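## Task

Take the foam block out of the drawer that currently holds it and put it into the open drawer of the wide cabinet. Afterwards close every drawer completely. No cabinet may be moved noticeably from its spot. The robot must not tip over or finish leaning. Anything that stays correct only because the robot is still holding or pressing it counts as not done.

## Robot and tools

Robot: TidyBot++, a mobile base 0.54 m long, 0.50 m wide and 0.38 m tall on four powered casters. It carries one seven-joint arm with a two-finger gripper. The shoulder sits 0.12 m ahead of the base centre and 0.68 m off the floor. Cameras: base_camera (fixed on the base, looking forward and down) and wrist_camera (on the hand, looking where the hand points). A loose object may occasionally get nudged by an outside push.

Frames: the base frame has its origin on the floor below the base centre, x forward, y left, z up. hand_pose is reported in this frame and marks the point midway between the finger pads; its z axis runs out along the fingers and its y axis is the closing direction. The odometry frame is the base frame as it was when the scene began. base_odometry heading is positive to the left, range -3.142 to 3.142, and drifts a few cm and several degrees over roughly thirty moves; wheel slip counts as travel. base_tilt is in degrees, forward and right positive.

execute_actions: argument actions is a list holding one action or none (empty list = just report state and images). An action may contain base, joints, or both, plus optional speeds; its motions start together. base holds exactly one key, each a relative offset from where the base last reported itself: translate_m (metres, forward positive, -2 to 2), strafe_m (metres, left positive, -2 to 2) or rotate_rad (radians, counter-clockwise from above positive, -6.3 to 6.3). joints holds absolute targets by name: joint_1_rad (any angle; turns the whole arm about vertical, positive is clockwise from above, opposite to rotate_rad), joint_2_rad shoulder (-2.249 to 2.249), joint_3_rad (any angle, upper-arm twist), joint_4_rad elbow (-2.579 to 2.579), joint_5_rad (any angle, forearm twist), joint_6_rad wrist (-2.099 to 2.099), joint_7_rad (any angle, hand twist; hand down, positive is counter-clockwise from above, and at 1.57 the fingers open toward the robot's left and right), gripper_pos (0 fully open to 1 fully closed). Done tolerances: ±0.039 for joints 1-4, ±0.056 for joints 5-7, ±0.03 gripper. Any-angle joints go the short way, so turn in steps under half a revolution. speeds caps a motion for that action only: translate_m and strafe_m 0.05 to 0.5 m/s, rotate_rad 0.1 to 1.57 rad/s (top = default). A base move needing over 8.667 s at its top speed is refused, and no action runs past 15 s. cameras picks images: base_camera, wrist_camera or all; omitted/null = all, [] = none. Unknown keys or out-of-range numbers get the whole call refused with no motion. A joint or base you omit may still be driving toward its old target.

wait: seconds from 0 to 10; commands nothing, returns state and images. zoom_image: camera plus region [x0, y0, x1, y1] in pixels of that camera's latest full image, top-left origin, at most 504 by 504. read_manual: returns licence texts only. finished_scene: pass the current scene number; it ends the scene for good and reports success, so the goal must already hold steadily. Replying with no tool call ends everything.

Arm geometry: upper arm 0.42 m, forearm 0.31 m, hand 0.31 m to the hand point. With joint_1_rad = 0, joint_3_rad = 3.14, joint_5_rad = 0 (near the start) the arm stays in the vertical plane of base x. Tilt from vertical, forward positive: upper arm = joint_2_rad, forearm = joint_2_rad - joint_4_rad, hand = joint_2_rad - joint_4_rad - joint_6_rad. Forward reach from the shoulder is the sum of length·sin(tilt), height above it the sum of length·cos(tilt). Joints move up to 1.39 rad/s (1.22 for joints 5-7). Folded at start, hand down, the wrist pokes up to 0.08 m past the base front and the elbow reaches 1.15 m. A downward hand tops out near 0.94 m high, only close in. Finger gap ≈ 85·(1 - gripper_pos) mm; closed tips reach about 20 mm beyond the hand point. At gripper_pos 1 the fingers keep squeezing (about 96-120 N); done there means an empty grip, off_target means something is held.

Result lines: base_status and joint_status describe how the last accepted action ended. done for the base only means the wheels turned the commanded amount, even when blocked short. off_target: stopped away from target, maybe still pushing. contact_stop/time_out: target dropped, holding in place. joint command not followed (with cause:) means arm targets were withheld, e.g. a self-collision; the gripper still acts, and withheld targets may be retried later. on_its_own lists uncommanded motion. motor_effort is percent of max, bracketed value is the peak, both noisy. ARM HIT means the arm struck itself or the base hard; nothing stops the arm hitting the base. Torque sensors trip at 104.5 N m (joints 1-4) or 51.3 N m (5-7), freezing the arm and gripper for 10 s; warnings come at 56.7 and 29.4. MOTOR HOT appears from 60 °C; at 75 °C an OVER-TEMPERATURE FAULT lets the arm sink and keys report limit_stop_at_motor_heat—resend targets.

Accuracy: friction leaves joints slightly off; correct by sending last command + (desired - read). Do not do this on a loaded arm by commanding the read angle, since the arm sags under held weight and can sink further. hand_pose may be off by a cm or two; trust images. Calibration for both cameras is given as OpenCV intrinsics and a base-to-camera transform, with small per-scene errors.

Avoid: dropping items, slamming drawers, shoving cabinets, driving while the arm is caught high (above about 0.8 m it can tip the robot), horizontal yanks on a raised hand, and driving the arm into things. A blocked base keeps pushing until timeout. Faster robot motion is better once the task is solid.

Each tool is called after "Call:" as name(argument=value, ...), one argument or row to a line, values as JSON.

## Session

Call:
execute_actions(
  actions=[],
)

Scene clock: 0.00 s.
base_odometry: x=+0.000 y=+0.000 heading=+0.000 (m, m, rad; odometry frame)
base_tilt: forward=-0.1 right=+0.2 (deg)
base_status: not commanded
joint_positions: joint_1_rad=-0.018 joint_2_rad=-0.320 joint_3_rad=+3.138 joint_4_rad=-2.549 joint_5_rad=-0.062 joint_6_rad=-0.821 joint_7_rad=+1.584 gripper_pos=+0.000
joint_status: not commanded
motor_effort: joint_1_rad=+1 joint_2_rad=-3 joint_3_rad=+0 joint_4_rad=+13 joint_5_rad=-1 joint_6_rad=+1 joint_7_rad=-1 (%)
hand_pose: x=+0.2636 y=+0.0184 z=+0.5792 quat_wxyz=(-0.023, +0.999, -0.002, +0.045) (m; base frame)
pictures: base_camera, wrist_camera
Images, in order (width x height): base_camera 644x364, wrist_camera 644x476.

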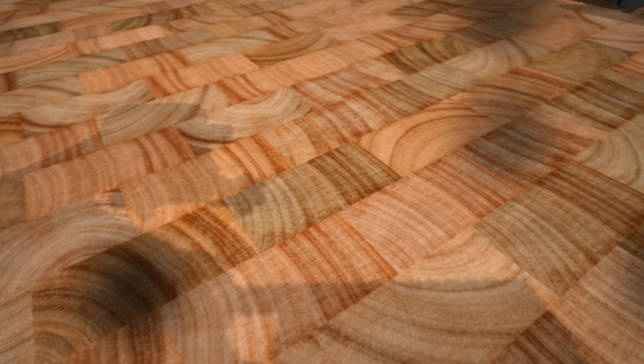

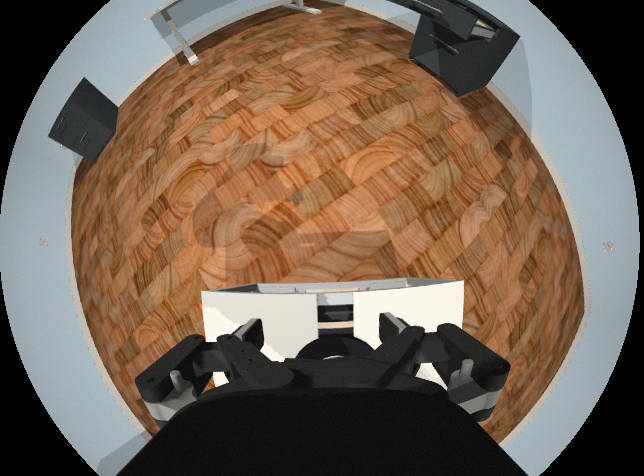

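Call:
execute_actions(
  actions=[
    {"joints":{"joint_4_rad":-1.5,"joint_6_rad":-0.9}},
  ],
  cameras=["wrist_camera"],
)

Scene clock: 3.37 s.
base_odometry: x=+0.000 y=+0.000 heading=+0.000 (m, m, rad; odometry frame)
base_tilt: forward=-0.2 right=+0.2 (deg)
base_status: not commanded
joint_positions: joint_1_rad=-0.018 joint_2_rad=-0.320 joint_3_rad=+3.138 joint_4_rad=-1.507 joint_5_rad=-0.062 joint_6_rad=-0.859 joint_7_rad=+1.584 gripper_pos=+0.000
joint_status: all done
motor_effort: joint_1_rad=+0(1) joint_2_rad=-9(10) joint_3_rad=+0(0) joint_4_rad=+20(20) joint_5_rad=+0(1) joint_6_rad=+7(6) joint_7_rad=-1(1) (%)
hand_pose: x=+0.5543 y=+0.0257 z=+1.0568 quat_wxyz=(-0.032, +0.853, +0.010, +0.520) (m; base frame)
pictures: wrist_camera
camera_calibration (this result's frames):
wrist_camera: T_world_to_cam=[[0.0442827, -0.994608, -0.093772, 0.0997049], [-0.413439, 0.0672037, -0.908048, 1.24978], [0.909454, 0.0789799, -0.408234, 0.0596531], [0, 0, 0, 1]] pos_world=[0.458041, 0.0104661, 1.16856]
Images, in order (width x height): wrist_camera 644x476.

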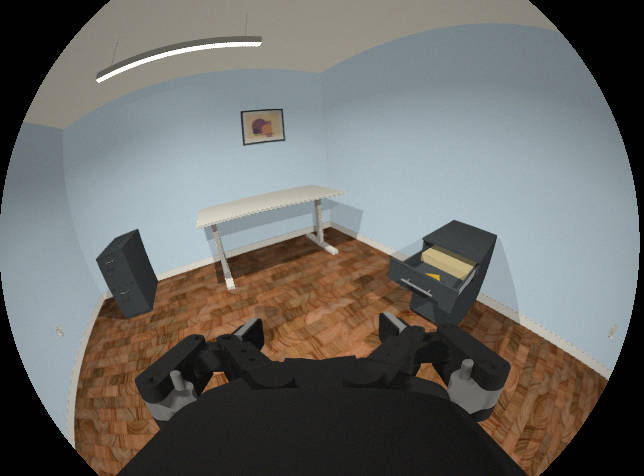

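Call:
zoom_image(
  camera="wrist_camera",
  region=[360,200,520,340],
)

Call:
zoom_image(
  camera="wrist_camera",
  region=[70,210,200,330],
)

Call:
execute_actions(
  actions=[
    {"base":{"rotate_rad":3.0}},
  ],
  cameras=["wrist_camera"],
)

Region (360, 200, 520, 340) of wrist_camera's 644x476 image, scaled by 3.150; it fills the top 441 rows of this view, and the rest is white.

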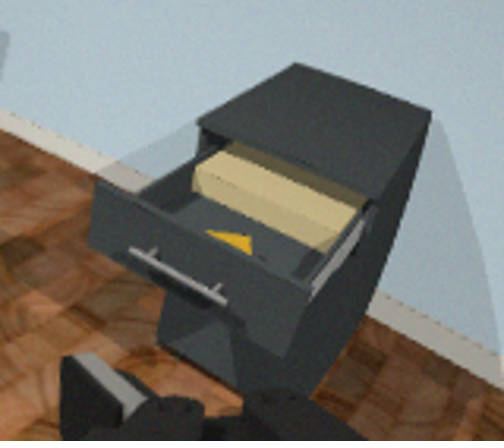

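Region (70, 210, 200, 330) of wrist_camera's 644x476 image, scaled by 3.877; it fills the top 465 rows of this view, and the rest is white.

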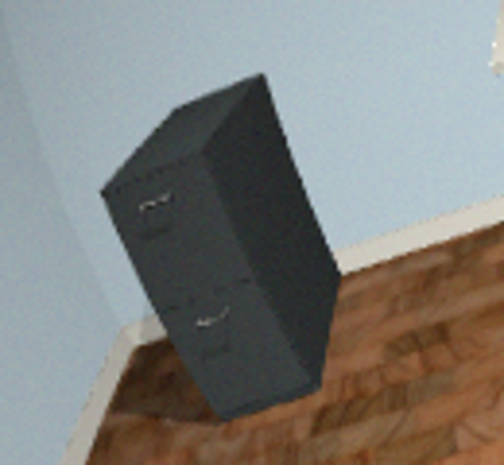

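Scene clock: 6.83 s.
base_odometry: x=+0.000 y=+0.000 heading=+2.999 (m, m, rad; odometry frame)
base_tilt: forward=-0.2 right=+0.2 (deg)
base_status: done
joint_positions: joint_1_rad=-0.018 joint_2_rad=-0.320 joint_3_rad=+3.138 joint_4_rad=-1.507 joint_5_rad=-0.062 joint_6_rad=-0.859 joint_7_rad=+1.584 gripper_pos=+0.000
joint_status: not commanded
motor_effort: joint_1_rad=+0(2) joint_2_rad=-9(12) joint_3_rad=-1(2) joint_4_rad=+20(20) joint_5_rad=+0(1) joint_6_rad=+8(7) joint_7_rad=-1(1) (%)
hand_pose: x=+0.5543 y=+0.0252 z=+1.0567 quat_wxyz=(-0.032, +0.853, +0.010, +0.520) (m; base frame)
pictures: wrist_camera
camera_calibration (this result's frames):
wrist_camera: T_world_to_cam=[[0.0433861, -0.99462, -0.0940642, 0.100013], [-0.413716, 0.067814, -0.907877, 1.24968], [0.909372, 0.0783051, -0.408548, 0.0600645], [0, 0, 0, 1]] pos_world=[0.458051, 0.0100259, 1.1685]
Images, in order (width x height): wrist_camera 644x476.

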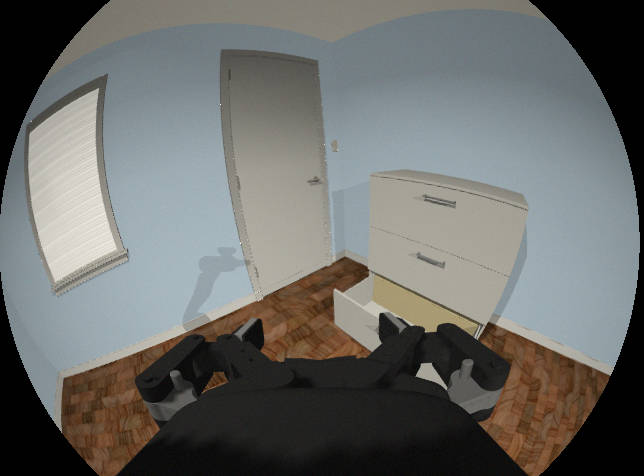

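Call:
execute_actions(
  actions=[
    {"base":{"rotate_rad":2.294},"joints":{"joint_6_rad":-1.3,"joint_1_rad":0.02,"joint_5_rad":0.03}},
  ],
  cameras=[],
)

Call:
execute_actions(
  actions=[
    {"base":{"strafe_m":0.8}},
  ],
  cameras=[],
)

Call:
execute_actions(
  actions=[
    {"base":{"translate_m":0.4}},
  ],
)

Scene clock: 10.73 s.
base_odometry: x=+0.000 y=+0.000 heading=-0.991 (m, m, rad; odometry frame)
base_tilt: forward=-0.2 right=+0.2 (deg)
base_status: done
joint_positions: joint_1_rad=+0.010 joint_2_rad=-0.320 joint_3_rad=+3.139 joint_4_rad=-1.504 joint_5_rad=-0.003 joint_6_rad=-1.283 joint_7_rad=+1.584 gripper_pos=+0.000
joint_status: all done
motor_effort: joint_1_rad=+1(2) joint_2_rad=-8(9) joint_3_rad=+0(3) joint_4_rad=+19(21) joint_5_rad=+0(1) joint_6_rad=+5(5) joint_7_rad=+0(1) (%)
hand_pose: x=+0.4723 y=+0.0000 z=+0.9568 quat_wxyz=(+0.002, +0.944, +0.003, +0.331) (m; base frame)
pictures: none
No camera images: the call's "cameras" was empty. Leave "cameras" out to get every camera's image.

Scene clock: 13.70 s.
base_odometry: x=+0.669 y=+0.440 heading=-0.990 (m, m, rad; odometry frame)
base_tilt: forward=-0.2 right=+0.2 (deg)
base_status: done
joint_positions: joint_1_rad=+0.010 joint_2_rad=-0.320 joint_3_rad=+3.138 joint_4_rad=-1.504 joint_5_rad=-0.003 joint_6_rad=-1.283 joint_7_rad=+1.584 gripper_pos=+0.000
joint_status: not commanded
motor_effort: joint_1_rad=+1(1) joint_2_rad=-8(9) joint_3_rad=-1(2) joint_4_rad=+19(19) joint_5_rad=+0(1) joint_6_rad=+5(5) joint_7_rad=+0(1) (%)
hand_pose: x=+0.4723 y=-0.0001 z=+0.9568 quat_wxyz=(+0.002, +0.944, +0.003, +0.331) (m; base frame)
pictures: none
No camera images: the call's "cameras" was empty. Leave "cameras" out to get every camera's image.

Scene clock: 15.87 s.
base_odometry: x=+0.889 y=+0.105 heading=-0.989 (m, m, rad; odometry frame)
base_tilt: forward=-0.2 right=+0.2 (deg)
base_status: done
joint_positions: joint_1_rad=+0.010 joint_2_rad=-0.314 joint_3_rad=+3.138 joint_4_rad=-1.504 joint_5_rad=-0.003 joint_6_rad=-1.283 joint_7_rad=+1.584 gripper_pos=+0.000
joint_status: not commanded
motor_effort: joint_1_rad=+0(0) joint_2_rad=-9(12) joint_3_rad=+0(1) joint_4_rad=+19(19) joint_5_rad=+0(0) joint_6_rad=+4(5) joint_7_rad=-1(0) (%)
hand_pose: x=+0.4740 y=-0.0001 z=+0.9547 quat_wxyz=(+0.002, +0.945, +0.003, +0.328) (m; base frame)
pictures: base_camera, wrist_camera
camera_calibration (this result's frames):
wrist_camera: T_world_to_cam=[[-0.0220207, -0.999095, -0.0363885, 0.0446733], [-0.750389, 0.0405681, -0.65975, 1.04833], [0.660629, 0.0127774, -0.750604, 0.537819], [0, 0, 0, 1]] pos_world=[0.432343, -0.00476795, 1.09695]
Images, in order (width x height): base_camera 644x364, wrist_camera 644x476.

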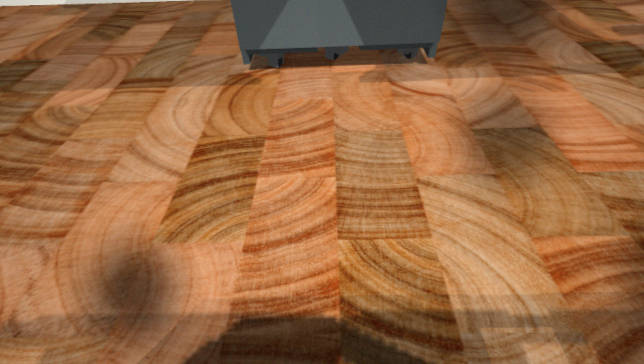

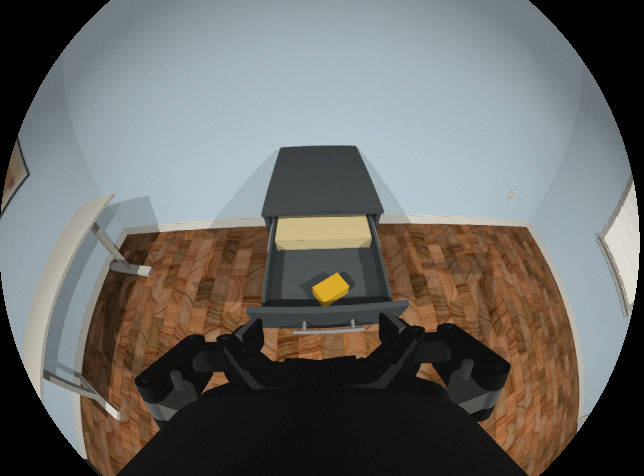

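Call:
execute_actions(
  actions=[
    {"base":{"translate_m":0.2},"joints":{"joint_2_rad":0.305,"joint_4_rad":-1.333,"joint_6_rad":-1.52}},
  ],
  cameras=["wrist_camera"],
)

Call:
zoom_image(
  camera="wrist_camera",
  region=[220,150,440,360],
)

Scene clock: 18.07 s.
base_odometry: x=+0.999 y=-0.062 heading=-0.989 (m, m, rad; odometry frame)
base_tilt: forward=-0.2 right=+0.2 (deg)
base_status: done
joint_positions: joint_1_rad=+0.010 joint_2_rad=+0.299 joint_3_rad=+3.138 joint_4_rad=-1.345 joint_5_rad=-0.003 joint_6_rad=-1.480 joint_7_rad=+1.584 gripper_pos=+0.000
joint_status: all done
motor_effort: joint_1_rad=+0(1) joint_2_rad=-27(31) joint_3_rad=-1(1) joint_4_rad=+16(19) joint_5_rad=+0(0) joint_6_rad=+0(4) joint_7_rad=-1(1) (%)
hand_pose: x=+0.5619 y=-0.0010 z=+0.7495 quat_wxyz=(-0.002, +1.000, +0.003, +0.009) (m; base frame)
pictures: wrist_camera
camera_calibration (this result's frames):
wrist_camera: T_world_to_cam=[[-0.0410733, -0.998918, -0.0217979, 0.0379826], [-0.996701, 0.0424912, -0.0691519, 0.674651], [0.0700033, 0.0188857, -0.997368, 0.842568], [0, 0, 0, 1]] pos_world=[0.615003, -0.00663766, 0.887831]
Images, in order (width x height): wrist_camera 644x476.

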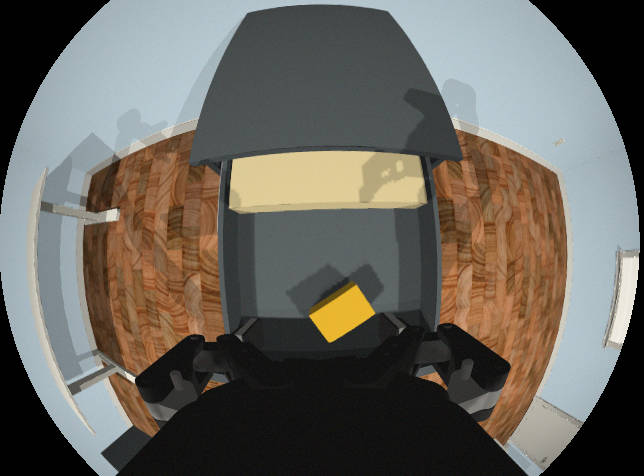

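Region (220, 150, 440, 360) of wrist_camera's 644x476 image, scaled by 2.291; it fills the top 481 rows of this view, and the rest is white.

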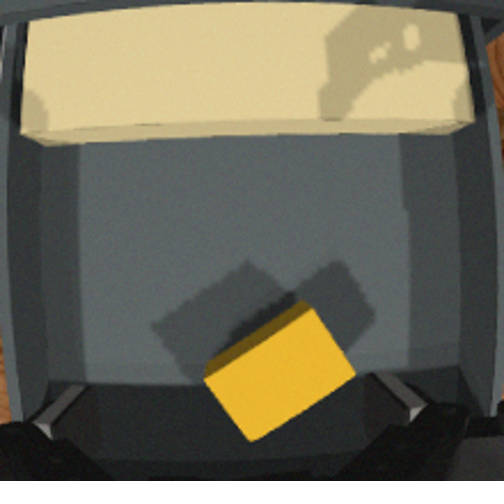

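Call:
execute_actions(
  actions=[
    {"base":{"strafe_m":-0.048},"joints":{"joint_2_rad":0.295,"joint_4_rad":-1.645,"joint_6_rad":-1.2,"joint_7_rad":0.5,"gripper_pos":0.1}},
  ],
  cameras=["wrist_camera"],
)

Scene clock: 19.80 s.
base_odometry: x=+0.959 y=-0.088 heading=-0.988 (m, m, rad; odometry frame)
base_tilt: forward=-0.2 right=+0.2 (deg)
base_status: done
joint_positions: joint_1_rad=+0.020 joint_2_rad=+0.299 joint_3_rad=+3.139 joint_4_rad=-1.638 joint_5_rad=-0.003 joint_6_rad=-1.240 joint_7_rad=+0.527 gripper_pos=+0.100
joint_status: all done
motor_effort: joint_1_rad=+0(5) joint_2_rad=-26(30) joint_3_rad=+0(1) joint_4_rad=+15(16) joint_5_rad=+0(1) joint_6_rad=+0(0) joint_7_rad=+0(0) (%)
hand_pose: x=+0.5257 y=-0.0047 z=+0.6603 quat_wxyz=(+0.007, +0.862, -0.506, -0.016) (m; base frame)
pictures: wrist_camera
camera_calibration (this result's frames):
wrist_camera: T_world_to_cam=[[-0.895295, -0.445316, 0.0118491, 0.460276], [-0.445456, 0.894705, -0.0327469, 0.322771], [0.00398124, -0.0345964, -0.999393, 0.792032], [0, 0, 0, 1]] pos_world=[0.55271, -0.0564153, 0.796668]
Images, in order (width x height): wrist_camera 644x476.

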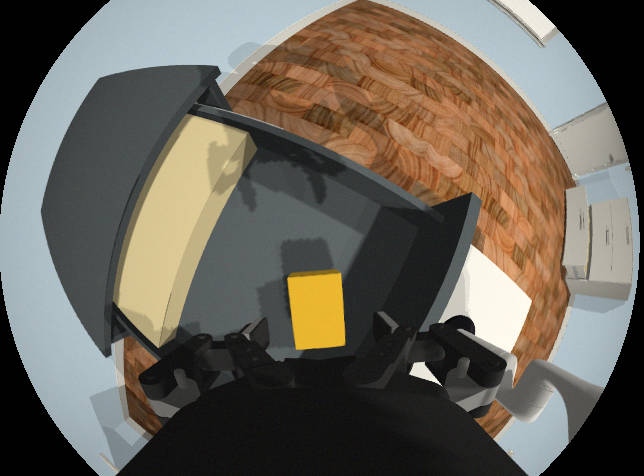

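Call:
execute_actions(
  actions=[
    {"joints":{"joint_2_rad":0.41,"joint_4_rad":-1.85,"joint_6_rad":-0.855}},
  ],
  cameras=["wrist_camera"],
)

Scene clock: 21.10 s.
base_odometry: x=+0.959 y=-0.088 heading=-0.988 (m, m, rad; odometry frame)
base_tilt: forward=-0.2 right=+0.1 (deg)
base_status: not commanded
joint_positions: joint_1_rad=+0.020 joint_2_rad=+0.409 joint_3_rad=+3.139 joint_4_rad=-1.845 joint_5_rad=-0.003 joint_6_rad=-0.893 joint_7_rad=+0.527 gripper_pos=+0.100
joint_status: all done
motor_effort: joint_1_rad=+0(0) joint_2_rad=-27(30) joint_3_rad=-1(0) joint_4_rad=+12(15) joint_5_rad=+0(0) joint_6_rad=-1(0) joint_7_rad=-1(1) (%)
hand_pose: x=+0.5283 y=-0.0049 z=+0.5579 quat_wxyz=(+0.000, +0.862, -0.507, -0.003) (m; base frame)
pictures: wrist_camera
camera_calibration (this result's frames):
wrist_camera: T_world_to_cam=[[-0.895721, -0.444407, -0.0136707, 0.478235], [-0.443407, 0.895127, -0.0462298, 0.327135], [0.0327819, -0.0353473, -0.998837, 0.674185], [0, 0, 0, 1]] pos_world=[0.551318, -0.056466, 0.695062]
Images, in order (width x height): wrist_camera 644x476.

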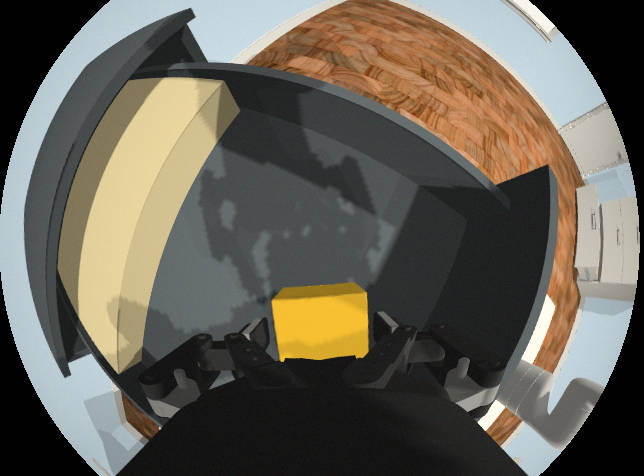

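Call:
execute_actions(
  actions=[
    {"joints":{"joint_2_rad":0.448,"joint_4_rad":-1.885,"joint_6_rad":-0.78}},
  ],
  cameras=[],
)

Call:
execute_actions(
  actions=[
    {"joints":{"gripper_pos":1}},
  ],
  cameras=[],
)

Call:
execute_actions(
  actions=[
    {"joints":{"joint_2_rad":0.26,"joint_4_rad":-1.5,"joint_6_rad":-1.38}},
  ],
  cameras=["wrist_camera"],
)

Scene clock: 22.00 s.
base_odometry: x=+0.959 y=-0.088 heading=-0.988 (m, m, rad; odometry frame)
base_tilt: forward=-0.2 right=+0.3 (deg)
base_status: not commanded
joint_positions: joint_1_rad=+0.020 joint_2_rad=+0.441 joint_3_rad=+3.139 joint_4_rad=-1.878 joint_5_rad=-0.003 joint_6_rad=-0.816 joint_7_rad=+0.527 gripper_pos=+0.100
joint_status: all done
motor_effort: joint_1_rad=+0(0) joint_2_rad=-28(29) joint_3_rad=-1(1) joint_4_rad=+12(13) joint_5_rad=+0(0) joint_6_rad=+0(1) joint_7_rad=+0(1) (%)
hand_pose: x=+0.5311 y=-0.0049 z=+0.5371 quat_wxyz=(-0.003, +0.862, -0.507, +0.002) (m; base frame)
pictures: none
No camera images: the call's "cameras" was empty. Leave "cameras" out to get every camera's image.

Scene clock: 23.03 s.
base_odometry: x=+0.959 y=-0.088 heading=-0.988 (m, m, rad; odometry frame)
base_tilt: forward=-0.2 right=+0.3 (deg)
base_status: not commanded
joint_positions: joint_1_rad=+0.020 joint_2_rad=+0.435 joint_3_rad=+3.139 joint_4_rad=-1.876 joint_5_rad=-0.003 joint_6_rad=-0.814 joint_7_rad=+0.527 gripper_pos=+0.377
joint_status: gripper_pos off_target (ended at +0.377, target +1.000)
motor_effort: joint_1_rad=+0(3) joint_2_rad=-26(29) joint_3_rad=+0(1) joint_4_rad=+12(12) joint_5_rad=+0(1) joint_6_rad=+2(3) joint_7_rad=-1(1) (%)
hand_pose: x=+0.5335 y=-0.0049 z=+0.5403 quat_wxyz=(-0.006, +0.862, -0.507, +0.006) (m; base frame)
pictures: none
No camera images: the call's "cameras" was empty. Leave "cameras" out to get every camera's image.

Scene clock: 24.57 s.
base_odometry: x=+0.959 y=-0.088 heading=-0.988 (m, m, rad; odometry frame)
base_tilt: forward=-0.2 right=+0.3 (deg)
base_status: not commanded
joint_positions: joint_1_rad=+0.020 joint_2_rad=+0.265 joint_3_rad=+3.139 joint_4_rad=-1.509 joint_5_rad=-0.003 joint_6_rad=-1.343 joint_7_rad=+0.527 gripper_pos=+0.377
joint_status: all done
motor_effort: joint_1_rad=+1(0) joint_2_rad=-26(32) joint_3_rad=-1(1) joint_4_rad=+17(16) joint_5_rad=+0(0) joint_6_rad=+1(2) joint_7_rad=-1(0) (%)
hand_pose: x=+0.5446 y=-0.0050 z=+0.7132 quat_wxyz=(-0.008, +0.862, -0.506, +0.010) (m; base frame)
pictures: wrist_camera
camera_calibration (this result's frames):
wrist_camera: T_world_to_cam=[[-0.894202, -0.445827, -0.0405219, 0.513262], [-0.443223, 0.894415, -0.0597918, 0.351197], [0.0629002, -0.0355056, -0.997388, 0.811293], [0, 0, 0, 1]] pos_world=[0.563588, -0.0564848, 0.850971]
Images, in order (width x height): wrist_camera 644x476.

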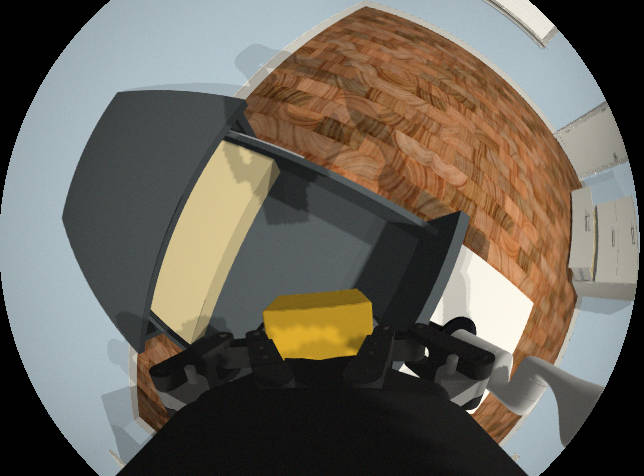

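Call:
execute_actions(
  actions=[
    {"base":{"translate_m":-0.25},"joints":{"joint_7_rad":1.57}},
  ],
  cameras=[],
)

Call:
execute_actions(
  actions=[
    {"base":{"strafe_m":-0.09},"joints":{"joint_2_rad":0.39,"joint_4_rad":-1.83,"joint_6_rad":-0.89}},
  ],
  cameras=[],
)

Call:
execute_actions(
  actions=[
    {"base":{"translate_m":0.36},"speeds":{"translate_m":0.08}},
  ],
)

Scene clock: 26.53 s.
base_odometry: x=+0.821 y=+0.121 heading=-0.988 (m, m, rad; odometry frame)
base_tilt: forward=-0.2 right=+0.2 (deg)
base_status: done
joint_positions: joint_1_rad=+0.020 joint_2_rad=+0.260 joint_3_rad=+3.139 joint_4_rad=-1.508 joint_5_rad=-0.003 joint_6_rad=-1.345 joint_7_rad=+1.555 gripper_pos=+0.377
joint_status: all done
motor_effort: joint_1_rad=+0(1) joint_2_rad=-27(31) joint_3_rad=-1(1) joint_4_rad=+16(18) joint_5_rad=+0(0) joint_6_rad=+0(1) joint_7_rad=+0(0) (%)
hand_pose: x=+0.5444 y=-0.0050 z=+0.7157 quat_wxyz=(-0.002, +1.000, -0.017, +0.014) (m; base frame)
pictures: none
No camera images: the call's "cameras" was empty. Leave "cameras" out to get every camera's image.

Scene clock: 28.00 s.
base_odometry: x=+0.746 y=+0.071 heading=-0.988 (m, m, rad; odometry frame)
base_tilt: forward=-0.1 right=+0.3 (deg)
base_status: done
joint_positions: joint_1_rad=+0.024 joint_2_rad=+0.387 joint_3_rad=+3.140 joint_4_rad=-1.824 joint_5_rad=-0.003 joint_6_rad=-0.928 joint_7_rad=+1.555 gripper_pos=+0.377
joint_status: all done
motor_effort: joint_1_rad=+0(4) joint_2_rad=-27(29) joint_3_rad=-1(3) joint_4_rad=+13(16) joint_5_rad=+0(1) joint_6_rad=+0(1) joint_7_rad=+0(1) (%)
hand_pose: x=+0.5305 y=-0.0068 z=+0.5724 quat_wxyz=(-0.002, +1.000, -0.020, +0.001) (m; base frame)
pictures: none
No camera images: the call's "cameras" was empty. Leave "cameras" out to get every camera's image.

Scene clock: 33.03 s.
base_odometry: x=+0.944 y=-0.230 heading=-0.989 (m, m, rad; odometry frame)
base_tilt: forward=-0.2 right=+0.2 (deg)
base_status: done
joint_positions: joint_1_rad=+0.024 joint_2_rad=+0.387 joint_3_rad=+3.140 joint_4_rad=-1.833 joint_5_rad=-0.003 joint_6_rad=-0.928 joint_7_rad=+1.555 gripper_pos=+0.377
joint_status: not commanded
motor_effort: joint_1_rad=+1(1) joint_2_rad=-27(29) joint_3_rad=+0(1) joint_4_rad=+13(20) joint_5_rad=+0(1) joint_6_rad=+1(8) joint_7_rad=-1(2) (%)
hand_pose: x=+0.5262 y=-0.0067 z=+0.5700 quat_wxyz=(-0.002, +1.000, -0.020, -0.003) (m; base frame)
pictures: base_camera, wrist_camera
camera_calibration (this result's frames):
wrist_camera: T_world_to_cam=[[-0.0866736, -0.996036, -0.0200112, 0.0499094], [-0.99513, 0.0875065, -0.0453819, 0.612887], [0.0469531, 0.0159803, -0.998769, 0.679135], [0, 0, 0, 1]] pos_world=[0.58234, -0.0147729, 0.707112]
Images, in order (width x height): base_camera 644x364, wrist_camera 644x476.

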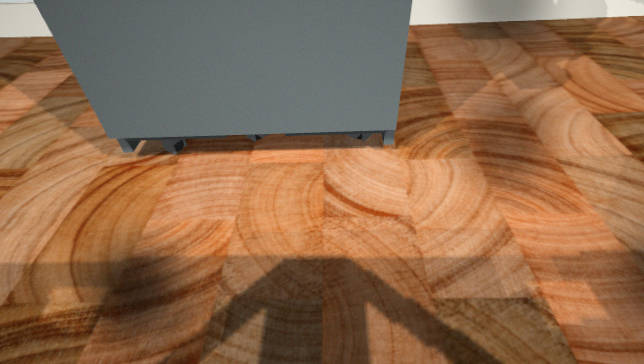

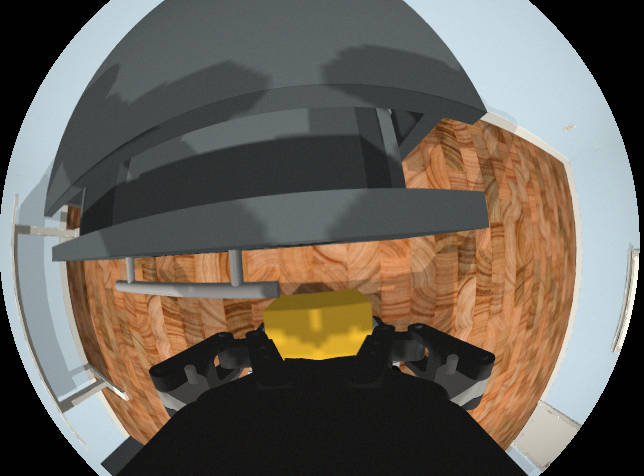

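Call:
execute_actions(
  actions=[
    {"base":{"translate_m":-0.015}},
  ],
  cameras=[],
)

Call:
execute_actions(
  actions=[
    {"base":{"strafe_m":0.09}},
  ],
  cameras=[],
)

Call:
execute_actions(
  actions=[
    {"base":{"translate_m":0.09},"speeds":{"translate_m":0.05}},
  ],
)

Scene clock: 33.93 s.
base_odometry: x=+0.935 y=-0.217 heading=-0.989 (m, m, rad; odometry frame)
base_tilt: forward=-0.2 right=+0.2 (deg)
base_status: done
joint_positions: joint_1_rad=+0.024 joint_2_rad=+0.387 joint_3_rad=+3.140 joint_4_rad=-1.834 joint_5_rad=-0.003 joint_6_rad=-0.927 joint_7_rad=+1.555 gripper_pos=+0.377
joint_status: not commanded
motor_effort: joint_1_rad=+0(1) joint_2_rad=-28(29) joint_3_rad=-1(2) joint_4_rad=+13(15) joint_5_rad=+0(1) joint_6_rad=+0(1) joint_7_rad=-1(0) (%)
hand_pose: x=+0.5261 y=-0.0067 z=+0.5698 quat_wxyz=(-0.002, +1.000, -0.020, -0.003) (m; base frame)
pictures: none
No camera images: the call's "cameras" was empty. Leave "cameras" out to get every camera's image.

Scene clock: 35.17 s.
base_odometry: x=+1.011 y=-0.168 heading=-0.989 (m, m, rad; odometry frame)
base_tilt: forward=-0.3 right=+0.2 (deg)
base_status: done
joint_positions: joint_1_rad=+0.017 joint_2_rad=+0.387 joint_3_rad=+3.137 joint_4_rad=-1.834 joint_5_rad=-0.003 joint_6_rad=-0.926 joint_7_rad=+1.555 gripper_pos=+0.377
joint_status: not commanded
motor_effort: joint_1_rad=+0(3) joint_2_rad=-28(28) joint_3_rad=-1(2) joint_4_rad=+13(13) joint_5_rad=+0(1) joint_6_rad=+1(0) joint_7_rad=-1(0) (%)
hand_pose: x=+0.5262 y=-0.0029 z=+0.5699 quat_wxyz=(-0.002, +1.000, -0.015, -0.003) (m; base frame)
pictures: none
No camera images: the call's "cameras" was empty. Leave "cameras" out to get every camera's image.

Scene clock: 37.43 s.
base_odometry: x=+1.060 y=-0.243 heading=-0.989 (m, m, rad; odometry frame)
base_tilt: forward=-0.2 right=+0.2 (deg)
base_status: done
joint_positions: joint_1_rad=+0.017 joint_2_rad=+0.388 joint_3_rad=+3.137 joint_4_rad=-1.871 joint_5_rad=-0.003 joint_6_rad=-0.929 joint_7_rad=+1.555 gripper_pos=+0.377
joint_status: not commanded
motor_effort: joint_1_rad=-1(1) joint_2_rad=-27(30) joint_3_rad=-1(2) joint_4_rad=+21(24) joint_5_rad=+0(0) joint_6_rad=+8(12) joint_7_rad=+0(0) (%)
hand_pose: x=+0.5065 y=-0.0026 z=+0.5608 quat_wxyz=(-0.002, +1.000, -0.015, -0.023) (m; base frame)
pictures: base_camera, wrist_camera
camera_calibration (this result's frames):
wrist_camera: T_world_to_cam=[[-0.0782113, -0.996766, -0.0184348, 0.0469445], [-0.996913, 0.0783226, -0.0053948, 0.570923], [0.00682122, 0.017956, -0.999816, 0.691682], [0, 0, 0, 1]] pos_world=[0.568114, -0.0103433, 0.6955]
Images, in order (width x height): base_camera 644x364, wrist_camera 644x476.

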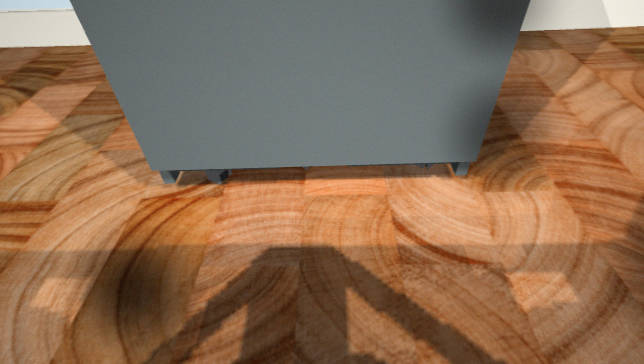

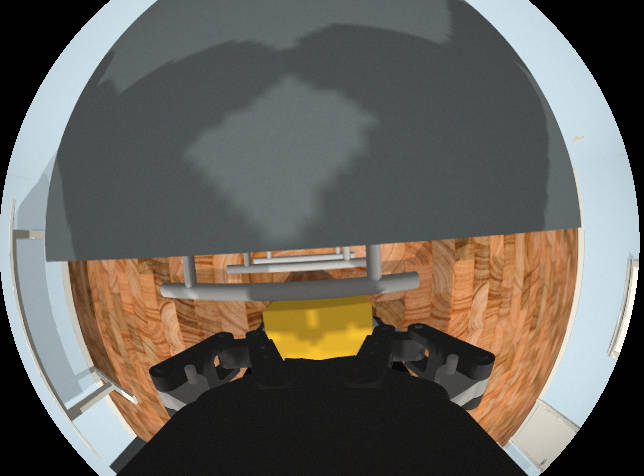

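Call:
execute_actions(
  actions=[
    {"base":{"translate_m":-0.95}},
  ],
  cameras=["wrist_camera"],
)

Call:
execute_actions(
  actions=[
    {"base":{"rotate_rad":3.14},"joints":{"joint_2_rad":0.2,"joint_4_rad":-1.9,"joint_6_rad":-0.7}},
  ],
  cameras=[],
)

Call:
execute_actions(
  actions=[
    {"base":{"strafe_m":1.45}},
  ],
)

Scene clock: 40.93 s.
base_odometry: x=+0.538 y=+0.551 heading=-0.988 (m, m, rad; odometry frame)
base_tilt: forward=-0.3 right=+0.2 (deg)
base_status: done
joint_positions: joint_1_rad=+0.018 joint_2_rad=+0.392 joint_3_rad=+3.137 joint_4_rad=-1.830 joint_5_rad=-0.002 joint_6_rad=-0.925 joint_7_rad=+1.555 gripper_pos=+0.377
joint_status: not commanded
motor_effort: joint_1_rad=+0(4) joint_2_rad=-28(31) joint_3_rad=-1(4) joint_4_rad=+13(18) joint_5_rad=+0(1) joint_6_rad=-1(6) joint_7_rad=+0(0) (%)
hand_pose: x=+0.5282 y=-0.0033 z=+0.5691 quat_wxyz=(-0.002, +1.000, -0.015, -0.002) (m; base frame)
pictures: wrist_camera
camera_calibration (this result's frames):
wrist_camera: T_world_to_cam=[[-0.0779445, -0.996741, -0.0207659, 0.0492826], [-0.995787, 0.0788453, -0.0468223, 0.615628], [0.048307, 0.0170289, -0.998687, 0.677264], [0, 0, 0, 1]] pos_world=[0.584159, -0.0109504, 0.706224]
Images, in order (width x height): wrist_camera 644x476.

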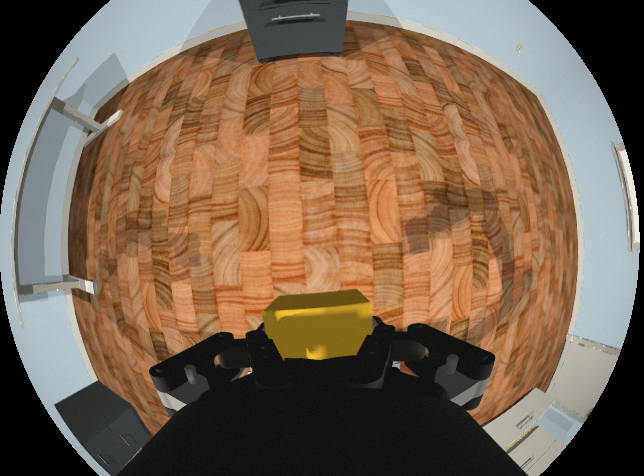

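Scene clock: 44.30 s.
base_odometry: x=+0.538 y=+0.551 heading=+2.151 (m, m, rad; odometry frame)
base_tilt: forward=-0.2 right=+0.2 (deg)
base_status: done
joint_positions: joint_1_rad=+0.019 joint_2_rad=+0.209 joint_3_rad=+3.136 joint_4_rad=-1.888 joint_5_rad=-0.002 joint_6_rad=-0.733 joint_7_rad=+1.555 gripper_pos=+0.377
joint_status: all done
motor_effort: joint_1_rad=+1(3) joint_2_rad=-25(29) joint_3_rad=-1(3) joint_4_rad=+16(16) joint_5_rad=+0(1) joint_6_rad=+2(3) joint_7_rad=+0(1) (%)
hand_pose: x=+0.5734 y=-0.0043 z=+0.6393 quat_wxyz=(-0.002, +0.988, -0.015, +0.155) (m; base frame)
pictures: none
No camera images: the call's "cameras" was empty. Leave "cameras" out to get every camera's image.

Scene clock: 48.57 s.
base_odometry: x=-0.674 y=-0.246 heading=+2.152 (m, m, rad; odometry frame)
base_tilt: forward=-0.2 right=+0.2 (deg)
base_status: done
joint_positions: joint_1_rad=+0.019 joint_2_rad=+0.209 joint_3_rad=+3.137 joint_4_rad=-1.889 joint_5_rad=-0.002 joint_6_rad=-0.733 joint_7_rad=+1.555 gripper_pos=+0.377
joint_status: not commanded
motor_effort: joint_1_rad=+1(2) joint_2_rad=-24(25) joint_3_rad=+0(2) joint_4_rad=+16(16) joint_5_rad=+0(0) joint_6_rad=+3(3) joint_7_rad=-1(1) (%)
hand_pose: x=+0.5733 y=-0.0048 z=+0.6392 quat_wxyz=(-0.002, +0.988, -0.016, +0.155) (m; base frame)
pictures: base_camera, wrist_camera
camera_calibration (this result's frames):
wrist_camera: T_world_to_cam=[[-0.0706346, -0.996742, -0.0389326, 0.0601915], [-0.931605, 0.0798688, -0.354588, 0.823847], [0.356542, 0.0112236, -0.934212, 0.527179], [0, 0, 0, 1]] pos_world=[0.58379, -0.0117212, 0.786967]
Images, in order (width x height): base_camera 644x364, wrist_camera 644x476.

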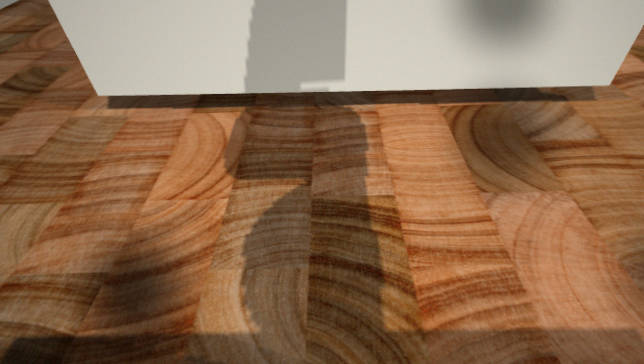

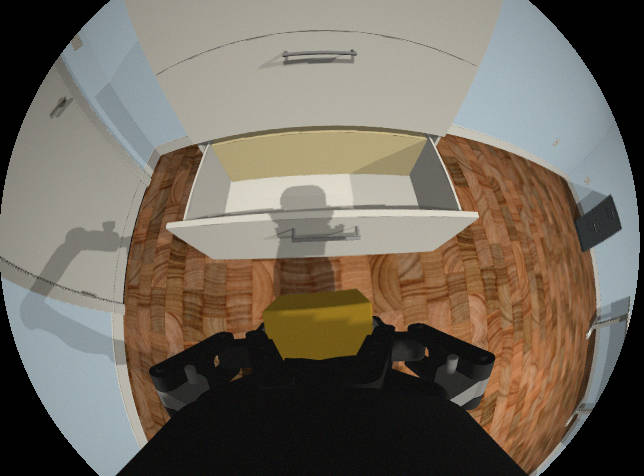

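Call:
execute_actions(
  actions=[
    {"base":{"translate_m":0.3},"joints":{"joint_2_rad":0.63,"joint_4_rad":-1.68,"joint_6_rad":-0.85}},
  ],
  cameras=["wrist_camera"],
)

Call:
execute_actions(
  actions=[
    {"joints":{"joint_2_rad":0.915,"joint_4_rad":-1.75,"joint_6_rad":-0.45}},
  ],
)

Scene clock: 50.70 s.
base_odometry: x=-0.839 y=+0.005 heading=+2.153 (m, m, rad; odometry frame)
base_tilt: forward=-0.2 right=+0.2 (deg)
base_status: done
joint_positions: joint_1_rad=+0.019 joint_2_rad=+0.635 joint_3_rad=+3.137 joint_4_rad=-1.689 joint_5_rad=-0.002 joint_6_rad=-0.809 joint_7_rad=+1.555 gripper_pos=+0.377
joint_status: all done
motor_effort: joint_1_rad=+0(2) joint_2_rad=-34(38) joint_3_rad=-1(1) joint_4_rad=+12(17) joint_5_rad=+0(0) joint_6_rad=+0(5) joint_7_rad=+0(0) (%)
hand_pose: x=+0.6008 y=-0.0051 z=+0.4944 quat_wxyz=(-0.002, +1.000, -0.016, +0.005) (m; base frame)
pictures: wrist_camera
camera_calibration (this result's frames):
wrist_camera: T_world_to_cam=[[-0.0800819, -0.996533, -0.0225477, 0.0538042], [-0.994824, 0.081323, -0.0609194, 0.691013], [0.0625418, 0.0175525, -0.997888, 0.590258], [0, 0, 0, 1]] pos_world=[0.65483, -0.012938, 0.63232]
Images, in order (width x height): wrist_camera 644x476.

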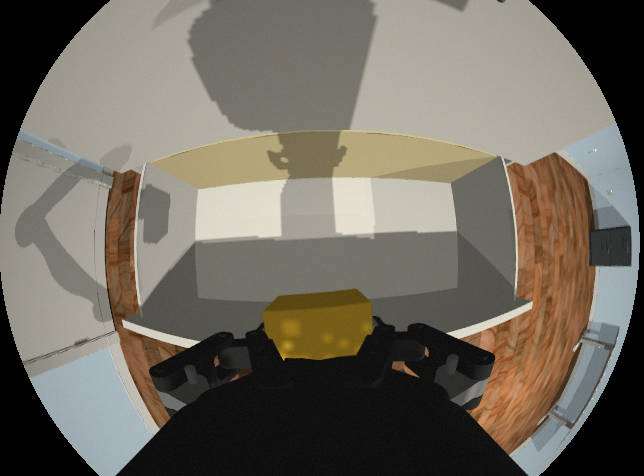

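Scene clock: 52.23 s.
base_odometry: x=-0.839 y=+0.005 heading=+2.153 (m, m, rad; odometry frame)
base_tilt: forward=-0.2 right=+0.3 (deg)
base_status: not commanded
joint_positions: joint_1_rad=+0.019 joint_2_rad=+0.919 joint_3_rad=+3.137 joint_4_rad=-1.744 joint_5_rad=-0.002 joint_6_rad=-0.489 joint_7_rad=+1.555 gripper_pos=+0.377
joint_status: all done
motor_effort: joint_1_rad=+0(0) joint_2_rad=-37(41) joint_3_rad=-1(1) joint_4_rad=+7(13) joint_5_rad=+0(0) joint_6_rad=+0(0) joint_7_rad=-1(1) (%)
hand_pose: x=+0.5952 y=-0.0049 z=+0.3470 quat_wxyz=(-0.002, +1.000, -0.017, -0.005) (m; base frame)
pictures: base_camera, wrist_camera
camera_calibration (this result's frames):
wrist_camera: T_world_to_cam=[[-0.0818599, -0.996409, -0.0216302, 0.050949], [-0.995699, 0.082708, -0.0417573, 0.670292], [0.0433963, 0.018119, -0.998894, 0.455217], [0, 0, 0, 1]] pos_world=[0.651825, -0.0129205, 0.483805]
Images, in order (width x height): base_camera 644x364, wrist_camera 644x476.

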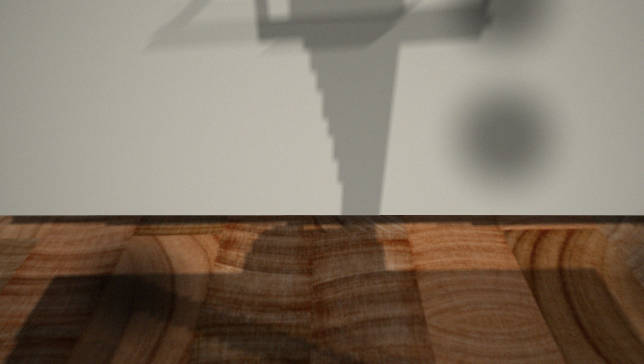

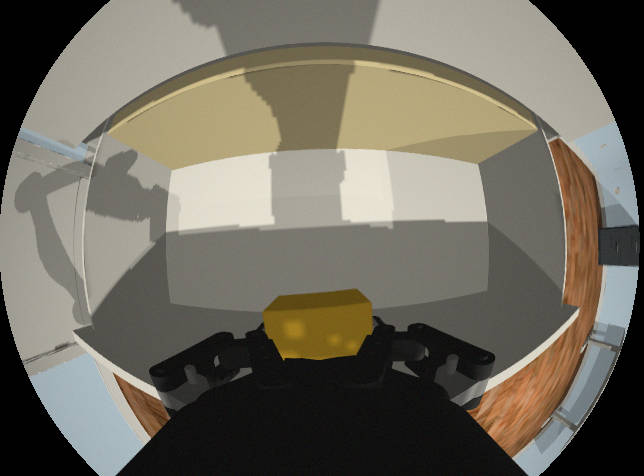

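Call:
execute_actions(
  actions=[
    {"joints":{"joint_2_rad":1.2,"joint_4_rad":-1.33,"joint_6_rad":-0.62}},
  ],
  cameras=[],
)

Call:
execute_actions(
  actions=[
    {"joints":{"joint_2_rad":1.49,"joint_4_rad":-1.17,"joint_6_rad":-0.44}},
  ],
  cameras=["wrist_camera"],
)

Scene clock: 53.97 s.
base_odometry: x=-0.839 y=+0.005 heading=+2.153 (m, m, rad; odometry frame)
base_tilt: forward=-0.2 right=+0.3 (deg)
base_status: not commanded
joint_positions: joint_1_rad=+0.019 joint_2_rad=+1.196 joint_3_rad=+3.137 joint_4_rad=-1.344 joint_5_rad=-0.002 joint_6_rad=-0.579 joint_7_rad=+1.555 gripper_pos=+0.377
joint_status: all done
motor_effort: joint_1_rad=+1(0) joint_2_rad=-44(47) joint_3_rad=-1(2) joint_4_rad=+10(10) joint_5_rad=+0(0) joint_6_rad=+1(0) joint_7_rad=+0(0) (%)
hand_pose: x=+0.6955 y=-0.0066 z=+0.2655 quat_wxyz=(-0.003, +1.000, -0.018, +0.011) (m; base frame)
pictures: none
No camera images: the call's "cameras" was empty. Leave "cameras" out to get every camera's image.

Scene clock: 55.67 s.
base_odometry: x=-0.839 y=+0.005 heading=+2.153 (m, m, rad; odometry frame)
base_tilt: forward=-0.2 right=+0.3 (deg)
base_status: not commanded
joint_positions: joint_1_rad=+0.019 joint_2_rad=+1.495 joint_3_rad=+3.137 joint_4_rad=-1.180 joint_5_rad=-0.002 joint_6_rad=-0.480 joint_7_rad=+1.555 gripper_pos=+0.377
joint_status: all done
motor_effort: joint_1_rad=+0(1) joint_2_rad=-44(47) joint_3_rad=-1(2) joint_4_rad=+7(9) joint_5_rad=+0(0) joint_6_rad=+0(2) joint_7_rad=-1(0) (%)
hand_pose: x=+0.6754 y=-0.0062 z=+0.1215 quat_wxyz=(-0.003, +1.000, -0.018, -0.007) (m; base frame)
pictures: wrist_camera
camera_calibration (this result's frames):
wrist_camera: T_world_to_cam=[[-0.084465, -0.996177, -0.0223037, 0.0531397], [-0.995649, 0.0852621, -0.0376028, 0.740344], [0.0393607, 0.0190306, -0.999044, 0.229311], [0, 0, 0, 1]] pos_world=[0.732585, -0.0145507, 0.258116]
Images, in order (width x height): wrist_camera 644x476.

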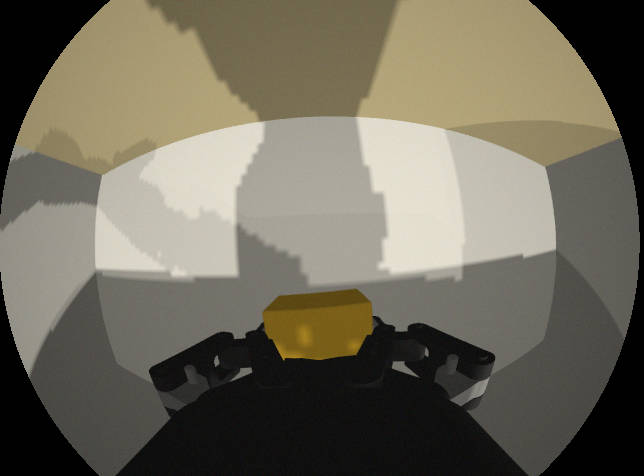

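Call:
execute_actions(
  actions=[
    {"joints":{"joint_2_rad":1.535,"joint_6_rad":-0.39}},
  ],
  cameras=[],
)

Call:
execute_actions(
  actions=[
    {"joints":{"gripper_pos":0.1}},
  ],
  cameras=[],
)

Call:
execute_actions(
  actions=[
    {"joints":{"joint_2_rad":1.2,"joint_4_rad":-1.36,"joint_6_rad":-0.6}},
  ],
  cameras=["wrist_camera"],
)

Call:
execute_actions(
  actions=[
    {"joints":{"joint_2_rad":0.63,"joint_4_rad":-1.68,"joint_6_rad":-0.85,"gripper_pos":1}},
  ],
  cameras=["wrist_camera"],
)

Scene clock: 56.67 s.
base_odometry: x=-0.839 y=+0.005 heading=+2.153 (m, m, rad; odometry frame)
base_tilt: forward=-0.2 right=+0.2 (deg)
base_status: not commanded
joint_positions: joint_1_rad=+0.019 joint_2_rad=+1.531 joint_3_rad=+3.137 joint_4_rad=-1.179 joint_5_rad=-0.002 joint_6_rad=-0.427 joint_7_rad=+1.555 gripper_pos=+0.377
joint_status: all done
motor_effort: joint_1_rad=+0(1) joint_2_rad=-43(45) joint_3_rad=-2(1) joint_4_rad=+6(8) joint_5_rad=+0(0) joint_6_rad=+0(1) joint_7_rad=+0(1) (%)
hand_pose: x=+0.6722 y=-0.0062 z=+0.1016 quat_wxyz=(-0.003, +1.000, -0.019, +0.002) (m; base frame)
pictures: none
No camera images: the call's "cameras" was empty. Leave "cameras" out to get every camera's image.

Scene clock: 57.70 s.
base_odometry: x=-0.839 y=+0.005 heading=+2.153 (m, m, rad; odometry frame)
base_tilt: forward=-0.2 right=+0.2 (deg)
base_status: not commanded
joint_positions: joint_1_rad=+0.019 joint_2_rad=+1.531 joint_3_rad=+3.137 joint_4_rad=-1.179 joint_5_rad=-0.002 joint_6_rad=-0.427 joint_7_rad=+1.555 gripper_pos=+0.100
joint_status: all done
motor_effort: joint_1_rad=+0(0) joint_2_rad=-44(44) joint_3_rad=-1(2) joint_4_rad=+7(6) joint_5_rad=+0(0) joint_6_rad=+0(0) joint_7_rad=+0(0) (%)
hand_pose: x=+0.6722 y=-0.0062 z=+0.1016 quat_wxyz=(-0.003, +1.000, -0.019, +0.002) (m; base frame)
pictures: none
No camera images: the call's "cameras" was empty. Leave "cameras" out to get every camera's image.

Scene clock: 59.37 s.
base_odometry: x=-0.839 y=+0.005 heading=+2.153 (m, m, rad; odometry frame)
base_tilt: forward=-0.2 right=+0.2 (deg)
base_status: not commanded
joint_positions: joint_1_rad=+0.019 joint_2_rad=+1.199 joint_3_rad=+3.137 joint_4_rad=-1.349 joint_5_rad=-0.002 joint_6_rad=-0.560 joint_7_rad=+1.555 gripper_pos=+0.100
joint_status: all done
motor_effort: joint_1_rad=+0(0) joint_2_rad=-44(47) joint_3_rad=-1(2) joint_4_rad=+9(9) joint_5_rad=+0(0) joint_6_rad=+0(0) joint_7_rad=+0(0) (%)
hand_pose: x=+0.6971 y=-0.0066 z=+0.2629 quat_wxyz=(-0.003, +1.000, -0.018, +0.017) (m; base frame)
pictures: wrist_camera
camera_calibration (this result's frames):
wrist_camera: T_world_to_cam=[[-0.0820868, -0.996305, -0.0252505, 0.056873], [-0.992843, 0.0839543, -0.0849418, 0.777765], [0.0867479, 0.0180971, -0.996066, 0.335916], [0, 0, 0, 1]] pos_world=[0.747727, -0.014713, 0.402095]
Images, in order (width x height): wrist_camera 644x476.

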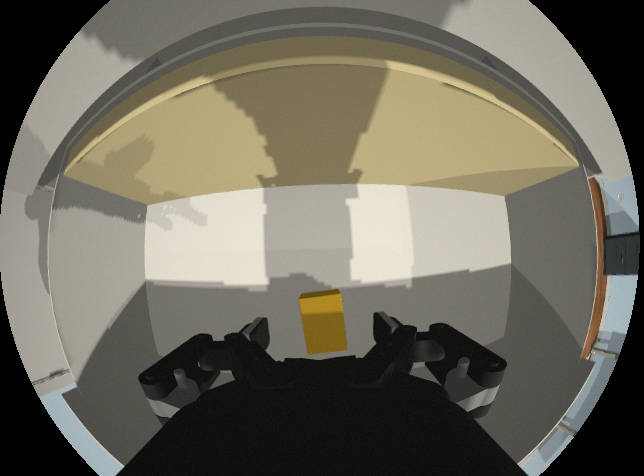

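Scene clock: 61.17 s.
base_odometry: x=-0.839 y=+0.005 heading=+2.153 (m, m, rad; odometry frame)
base_tilt: forward=-0.2 right=+0.2 (deg)
base_status: not commanded
joint_positions: joint_1_rad=+0.019 joint_2_rad=+0.637 joint_3_rad=+3.137 joint_4_rad=-1.670 joint_5_rad=-0.002 joint_6_rad=-0.811 joint_7_rad=+1.555 gripper_pos=+0.999
joint_status: all done
motor_effort: joint_1_rad=+1(0) joint_2_rad=-35(46) joint_3_rad=-1(1) joint_4_rad=+12(12) joint_5_rad=+0(0) joint_6_rad=+0(1) joint_7_rad=+0(1) (%)
hand_pose: x=+0.6095 y=-0.0052 z=+0.4977 quat_wxyz=(-0.002, +1.000, -0.016, +0.012) (m; base frame)
pictures: wrist_camera
camera_calibration (this result's frames):
wrist_camera: T_world_to_cam=[[-0.0798036, -0.996535, -0.0234561, 0.0547107], [-0.993879, 0.0813503, -0.0747475, 0.706152], [0.0763966, 0.0173474, -0.996927, 0.584076], [0, 0, 0, 1]] pos_world=[0.661574, -0.0130568, 0.636347]
Images, in order (width x height): wrist_camera 644x476.

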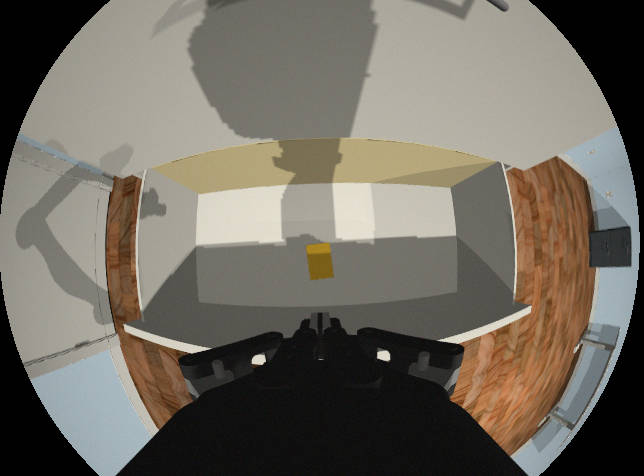

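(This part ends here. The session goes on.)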